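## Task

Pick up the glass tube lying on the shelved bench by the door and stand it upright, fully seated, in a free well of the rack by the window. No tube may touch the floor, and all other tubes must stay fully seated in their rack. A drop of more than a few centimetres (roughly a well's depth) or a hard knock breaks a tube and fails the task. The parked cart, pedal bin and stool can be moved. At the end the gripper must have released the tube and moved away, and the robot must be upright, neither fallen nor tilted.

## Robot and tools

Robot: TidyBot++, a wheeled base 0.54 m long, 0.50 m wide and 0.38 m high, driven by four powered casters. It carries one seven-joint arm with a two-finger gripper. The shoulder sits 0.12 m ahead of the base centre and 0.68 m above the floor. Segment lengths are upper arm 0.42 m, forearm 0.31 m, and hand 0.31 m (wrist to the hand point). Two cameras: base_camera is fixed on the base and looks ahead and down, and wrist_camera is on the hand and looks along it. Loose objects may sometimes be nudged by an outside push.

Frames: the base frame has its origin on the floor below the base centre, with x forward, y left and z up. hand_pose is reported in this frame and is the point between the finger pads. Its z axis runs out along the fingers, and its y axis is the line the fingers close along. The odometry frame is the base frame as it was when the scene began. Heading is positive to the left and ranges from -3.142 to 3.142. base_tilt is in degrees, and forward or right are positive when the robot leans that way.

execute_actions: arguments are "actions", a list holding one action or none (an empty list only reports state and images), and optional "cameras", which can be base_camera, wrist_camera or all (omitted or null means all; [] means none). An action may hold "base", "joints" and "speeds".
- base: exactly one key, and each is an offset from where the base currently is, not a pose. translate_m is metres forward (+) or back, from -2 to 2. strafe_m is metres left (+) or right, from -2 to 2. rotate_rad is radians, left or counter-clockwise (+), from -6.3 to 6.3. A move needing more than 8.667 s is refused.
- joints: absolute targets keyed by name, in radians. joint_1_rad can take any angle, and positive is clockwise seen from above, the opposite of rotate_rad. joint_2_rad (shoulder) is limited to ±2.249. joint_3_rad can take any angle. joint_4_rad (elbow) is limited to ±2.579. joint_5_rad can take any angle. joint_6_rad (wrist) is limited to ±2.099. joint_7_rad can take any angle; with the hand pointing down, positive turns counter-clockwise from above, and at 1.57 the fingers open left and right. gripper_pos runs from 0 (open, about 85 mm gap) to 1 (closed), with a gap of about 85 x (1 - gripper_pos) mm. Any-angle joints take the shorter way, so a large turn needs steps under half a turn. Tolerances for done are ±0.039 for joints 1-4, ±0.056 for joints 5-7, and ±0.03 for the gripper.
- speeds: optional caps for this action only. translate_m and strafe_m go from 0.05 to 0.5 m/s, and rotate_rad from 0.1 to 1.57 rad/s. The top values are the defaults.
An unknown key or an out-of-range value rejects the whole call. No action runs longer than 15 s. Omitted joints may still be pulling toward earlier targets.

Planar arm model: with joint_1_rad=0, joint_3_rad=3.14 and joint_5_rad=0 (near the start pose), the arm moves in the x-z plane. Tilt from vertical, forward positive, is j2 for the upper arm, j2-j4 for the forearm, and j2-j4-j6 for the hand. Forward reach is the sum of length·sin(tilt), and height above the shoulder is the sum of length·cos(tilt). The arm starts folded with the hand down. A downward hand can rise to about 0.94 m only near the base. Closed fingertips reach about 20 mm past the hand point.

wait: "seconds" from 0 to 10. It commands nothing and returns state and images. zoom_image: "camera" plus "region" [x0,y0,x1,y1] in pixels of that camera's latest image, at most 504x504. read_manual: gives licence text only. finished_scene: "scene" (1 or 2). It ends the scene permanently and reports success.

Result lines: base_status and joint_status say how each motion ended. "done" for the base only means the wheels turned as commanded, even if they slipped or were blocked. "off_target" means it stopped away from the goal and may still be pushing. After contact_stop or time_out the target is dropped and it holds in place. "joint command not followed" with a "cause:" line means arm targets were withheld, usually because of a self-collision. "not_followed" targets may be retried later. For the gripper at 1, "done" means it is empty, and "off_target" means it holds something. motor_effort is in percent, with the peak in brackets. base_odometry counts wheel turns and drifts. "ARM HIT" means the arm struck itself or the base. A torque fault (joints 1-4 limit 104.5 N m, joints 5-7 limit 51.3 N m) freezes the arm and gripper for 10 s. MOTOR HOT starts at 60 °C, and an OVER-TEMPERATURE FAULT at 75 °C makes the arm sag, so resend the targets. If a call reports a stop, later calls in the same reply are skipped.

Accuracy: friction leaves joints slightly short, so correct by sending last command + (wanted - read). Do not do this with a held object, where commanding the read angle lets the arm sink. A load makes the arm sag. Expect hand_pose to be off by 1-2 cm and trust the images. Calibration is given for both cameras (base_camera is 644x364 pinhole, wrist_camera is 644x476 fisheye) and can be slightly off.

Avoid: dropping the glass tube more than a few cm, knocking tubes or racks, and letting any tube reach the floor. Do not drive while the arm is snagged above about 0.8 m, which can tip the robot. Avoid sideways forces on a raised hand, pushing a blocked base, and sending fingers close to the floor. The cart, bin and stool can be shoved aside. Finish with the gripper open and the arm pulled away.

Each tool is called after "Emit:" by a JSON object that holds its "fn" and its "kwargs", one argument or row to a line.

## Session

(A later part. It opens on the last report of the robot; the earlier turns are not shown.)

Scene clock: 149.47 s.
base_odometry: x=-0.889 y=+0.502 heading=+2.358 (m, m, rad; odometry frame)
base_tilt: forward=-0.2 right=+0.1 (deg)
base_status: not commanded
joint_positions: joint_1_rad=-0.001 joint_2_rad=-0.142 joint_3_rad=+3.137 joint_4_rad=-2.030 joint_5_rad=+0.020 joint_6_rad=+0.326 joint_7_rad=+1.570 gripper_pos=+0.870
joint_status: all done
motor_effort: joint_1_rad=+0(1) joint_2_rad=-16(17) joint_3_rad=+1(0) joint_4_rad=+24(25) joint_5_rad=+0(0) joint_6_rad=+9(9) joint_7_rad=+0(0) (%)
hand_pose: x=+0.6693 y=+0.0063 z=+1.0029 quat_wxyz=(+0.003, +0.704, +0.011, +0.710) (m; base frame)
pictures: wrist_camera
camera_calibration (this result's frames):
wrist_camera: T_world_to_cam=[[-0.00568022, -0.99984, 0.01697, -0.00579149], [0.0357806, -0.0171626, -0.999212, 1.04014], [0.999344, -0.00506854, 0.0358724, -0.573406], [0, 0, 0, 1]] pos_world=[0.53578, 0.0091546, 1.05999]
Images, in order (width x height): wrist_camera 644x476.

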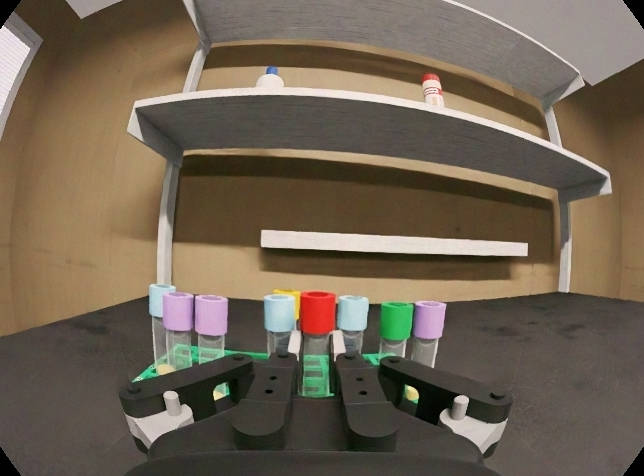

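Nearly level; release with a small opening.

Emit:
{"fn": "execute_actions", "kwargs": {
  "actions": [
    {"joints":{"gripper_pos":0.78}}
  ],
  "cameras": ["wrist_camera"]
}}

Emit:
{"fn": "execute_actions", "kwargs": {
  "actions": [
    {"base":{"translate_m":-0.25},"speeds":{"translate_m":0.12}}
  ],
  "cameras": ["wrist_camera"]
}}

Scene clock: 152.57 s.
base_odometry: x=-0.889 y=+0.502 heading=+2.358 (m, m, rad; odometry frame)
base_tilt: forward=-0.2 right=+0.0 (deg)
base_status: not commanded
joint_positions: joint_1_rad=-0.001 joint_2_rad=-0.142 joint_3_rad=+3.137 joint_4_rad=-2.030 joint_5_rad=+0.020 joint_6_rad=+0.326 joint_7_rad=+1.570 gripper_pos=+0.780
joint_status: all done
motor_effort: joint_1_rad=-1(0) joint_2_rad=-16(17) joint_3_rad=+1(0) joint_4_rad=+23(24) joint_5_rad=+0(0) joint_6_rad=+9(9) joint_7_rad=+0(1) (%)
hand_pose: x=+0.6693 y=+0.0063 z=+1.0029 quat_wxyz=(+0.003, +0.704, +0.011, +0.710) (m; base frame)
pictures: wrist_camera
camera_calibration (this result's frames):
wrist_camera: T_world_to_cam=[[-0.00567944, -0.99984, 0.0169703, -0.00579172], [0.0357321, -0.0171626, -0.999214, 1.04014], [0.999345, -0.0050686, 0.0358239, -0.573373], [0, 0, 0, 1]] pos_world=[0.535798, 0.0091546, 1.05997]
Images, in order (width x height): wrist_camera 644x476.

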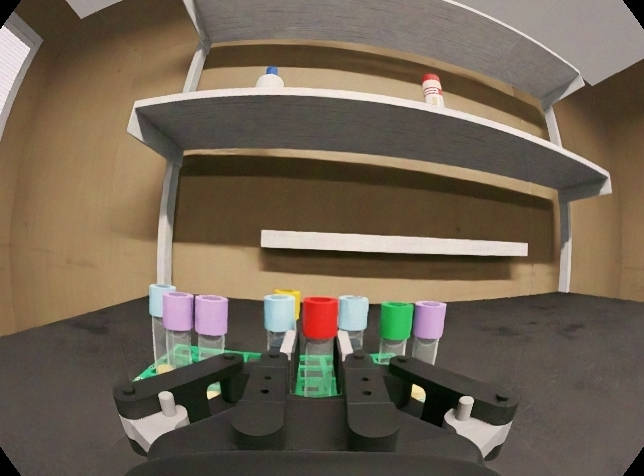

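Scene clock: 155.27 s.
base_odometry: x=-0.711 y=+0.325 heading=+2.358 (m, m, rad; odometry frame)
base_tilt: forward=-0.2 right=+0.1 (deg)
base_status: done
joint_positions: joint_1_rad=-0.001 joint_2_rad=-0.133 joint_3_rad=+3.137 joint_4_rad=-2.031 joint_5_rad=+0.020 joint_6_rad=+0.326 joint_7_rad=+1.570 gripper_pos=+0.780
joint_status: not commanded
motor_effort: joint_1_rad=+0(2) joint_2_rad=-16(18) joint_3_rad=+1(3) joint_4_rad=+23(24) joint_5_rad=+0(0) joint_6_rad=+8(9) joint_7_rad=+0(0) (%)
hand_pose: x=+0.6720 y=+0.0064 z=+0.9976 quat_wxyz=(+0.003, +0.707, +0.011, +0.707) (m; base frame)
pictures: wrist_camera
camera_calibration (this result's frames):
wrist_camera: T_world_to_cam=[[-0.00536009, -0.999841, 0.0170301, -0.00587227], [0.0263375, -0.0171656, -0.999506, 1.04139], [0.999639, -0.00490891, 0.0264253, -0.566745], [0, 0, 0, 1]] pos_world=[0.539081, 0.00922262, 1.05595]
Images, in order (width x height): wrist_camera 644x476.

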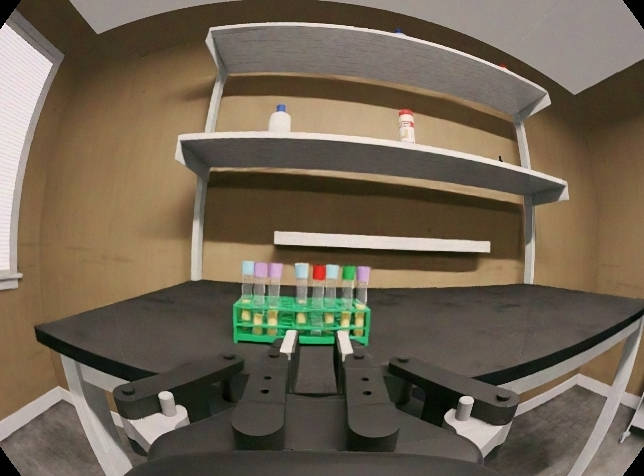

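Emit:
{"fn": "finished_scene", "kwargs": {
  "scene": 2
}}

The scene is finished: the task was done.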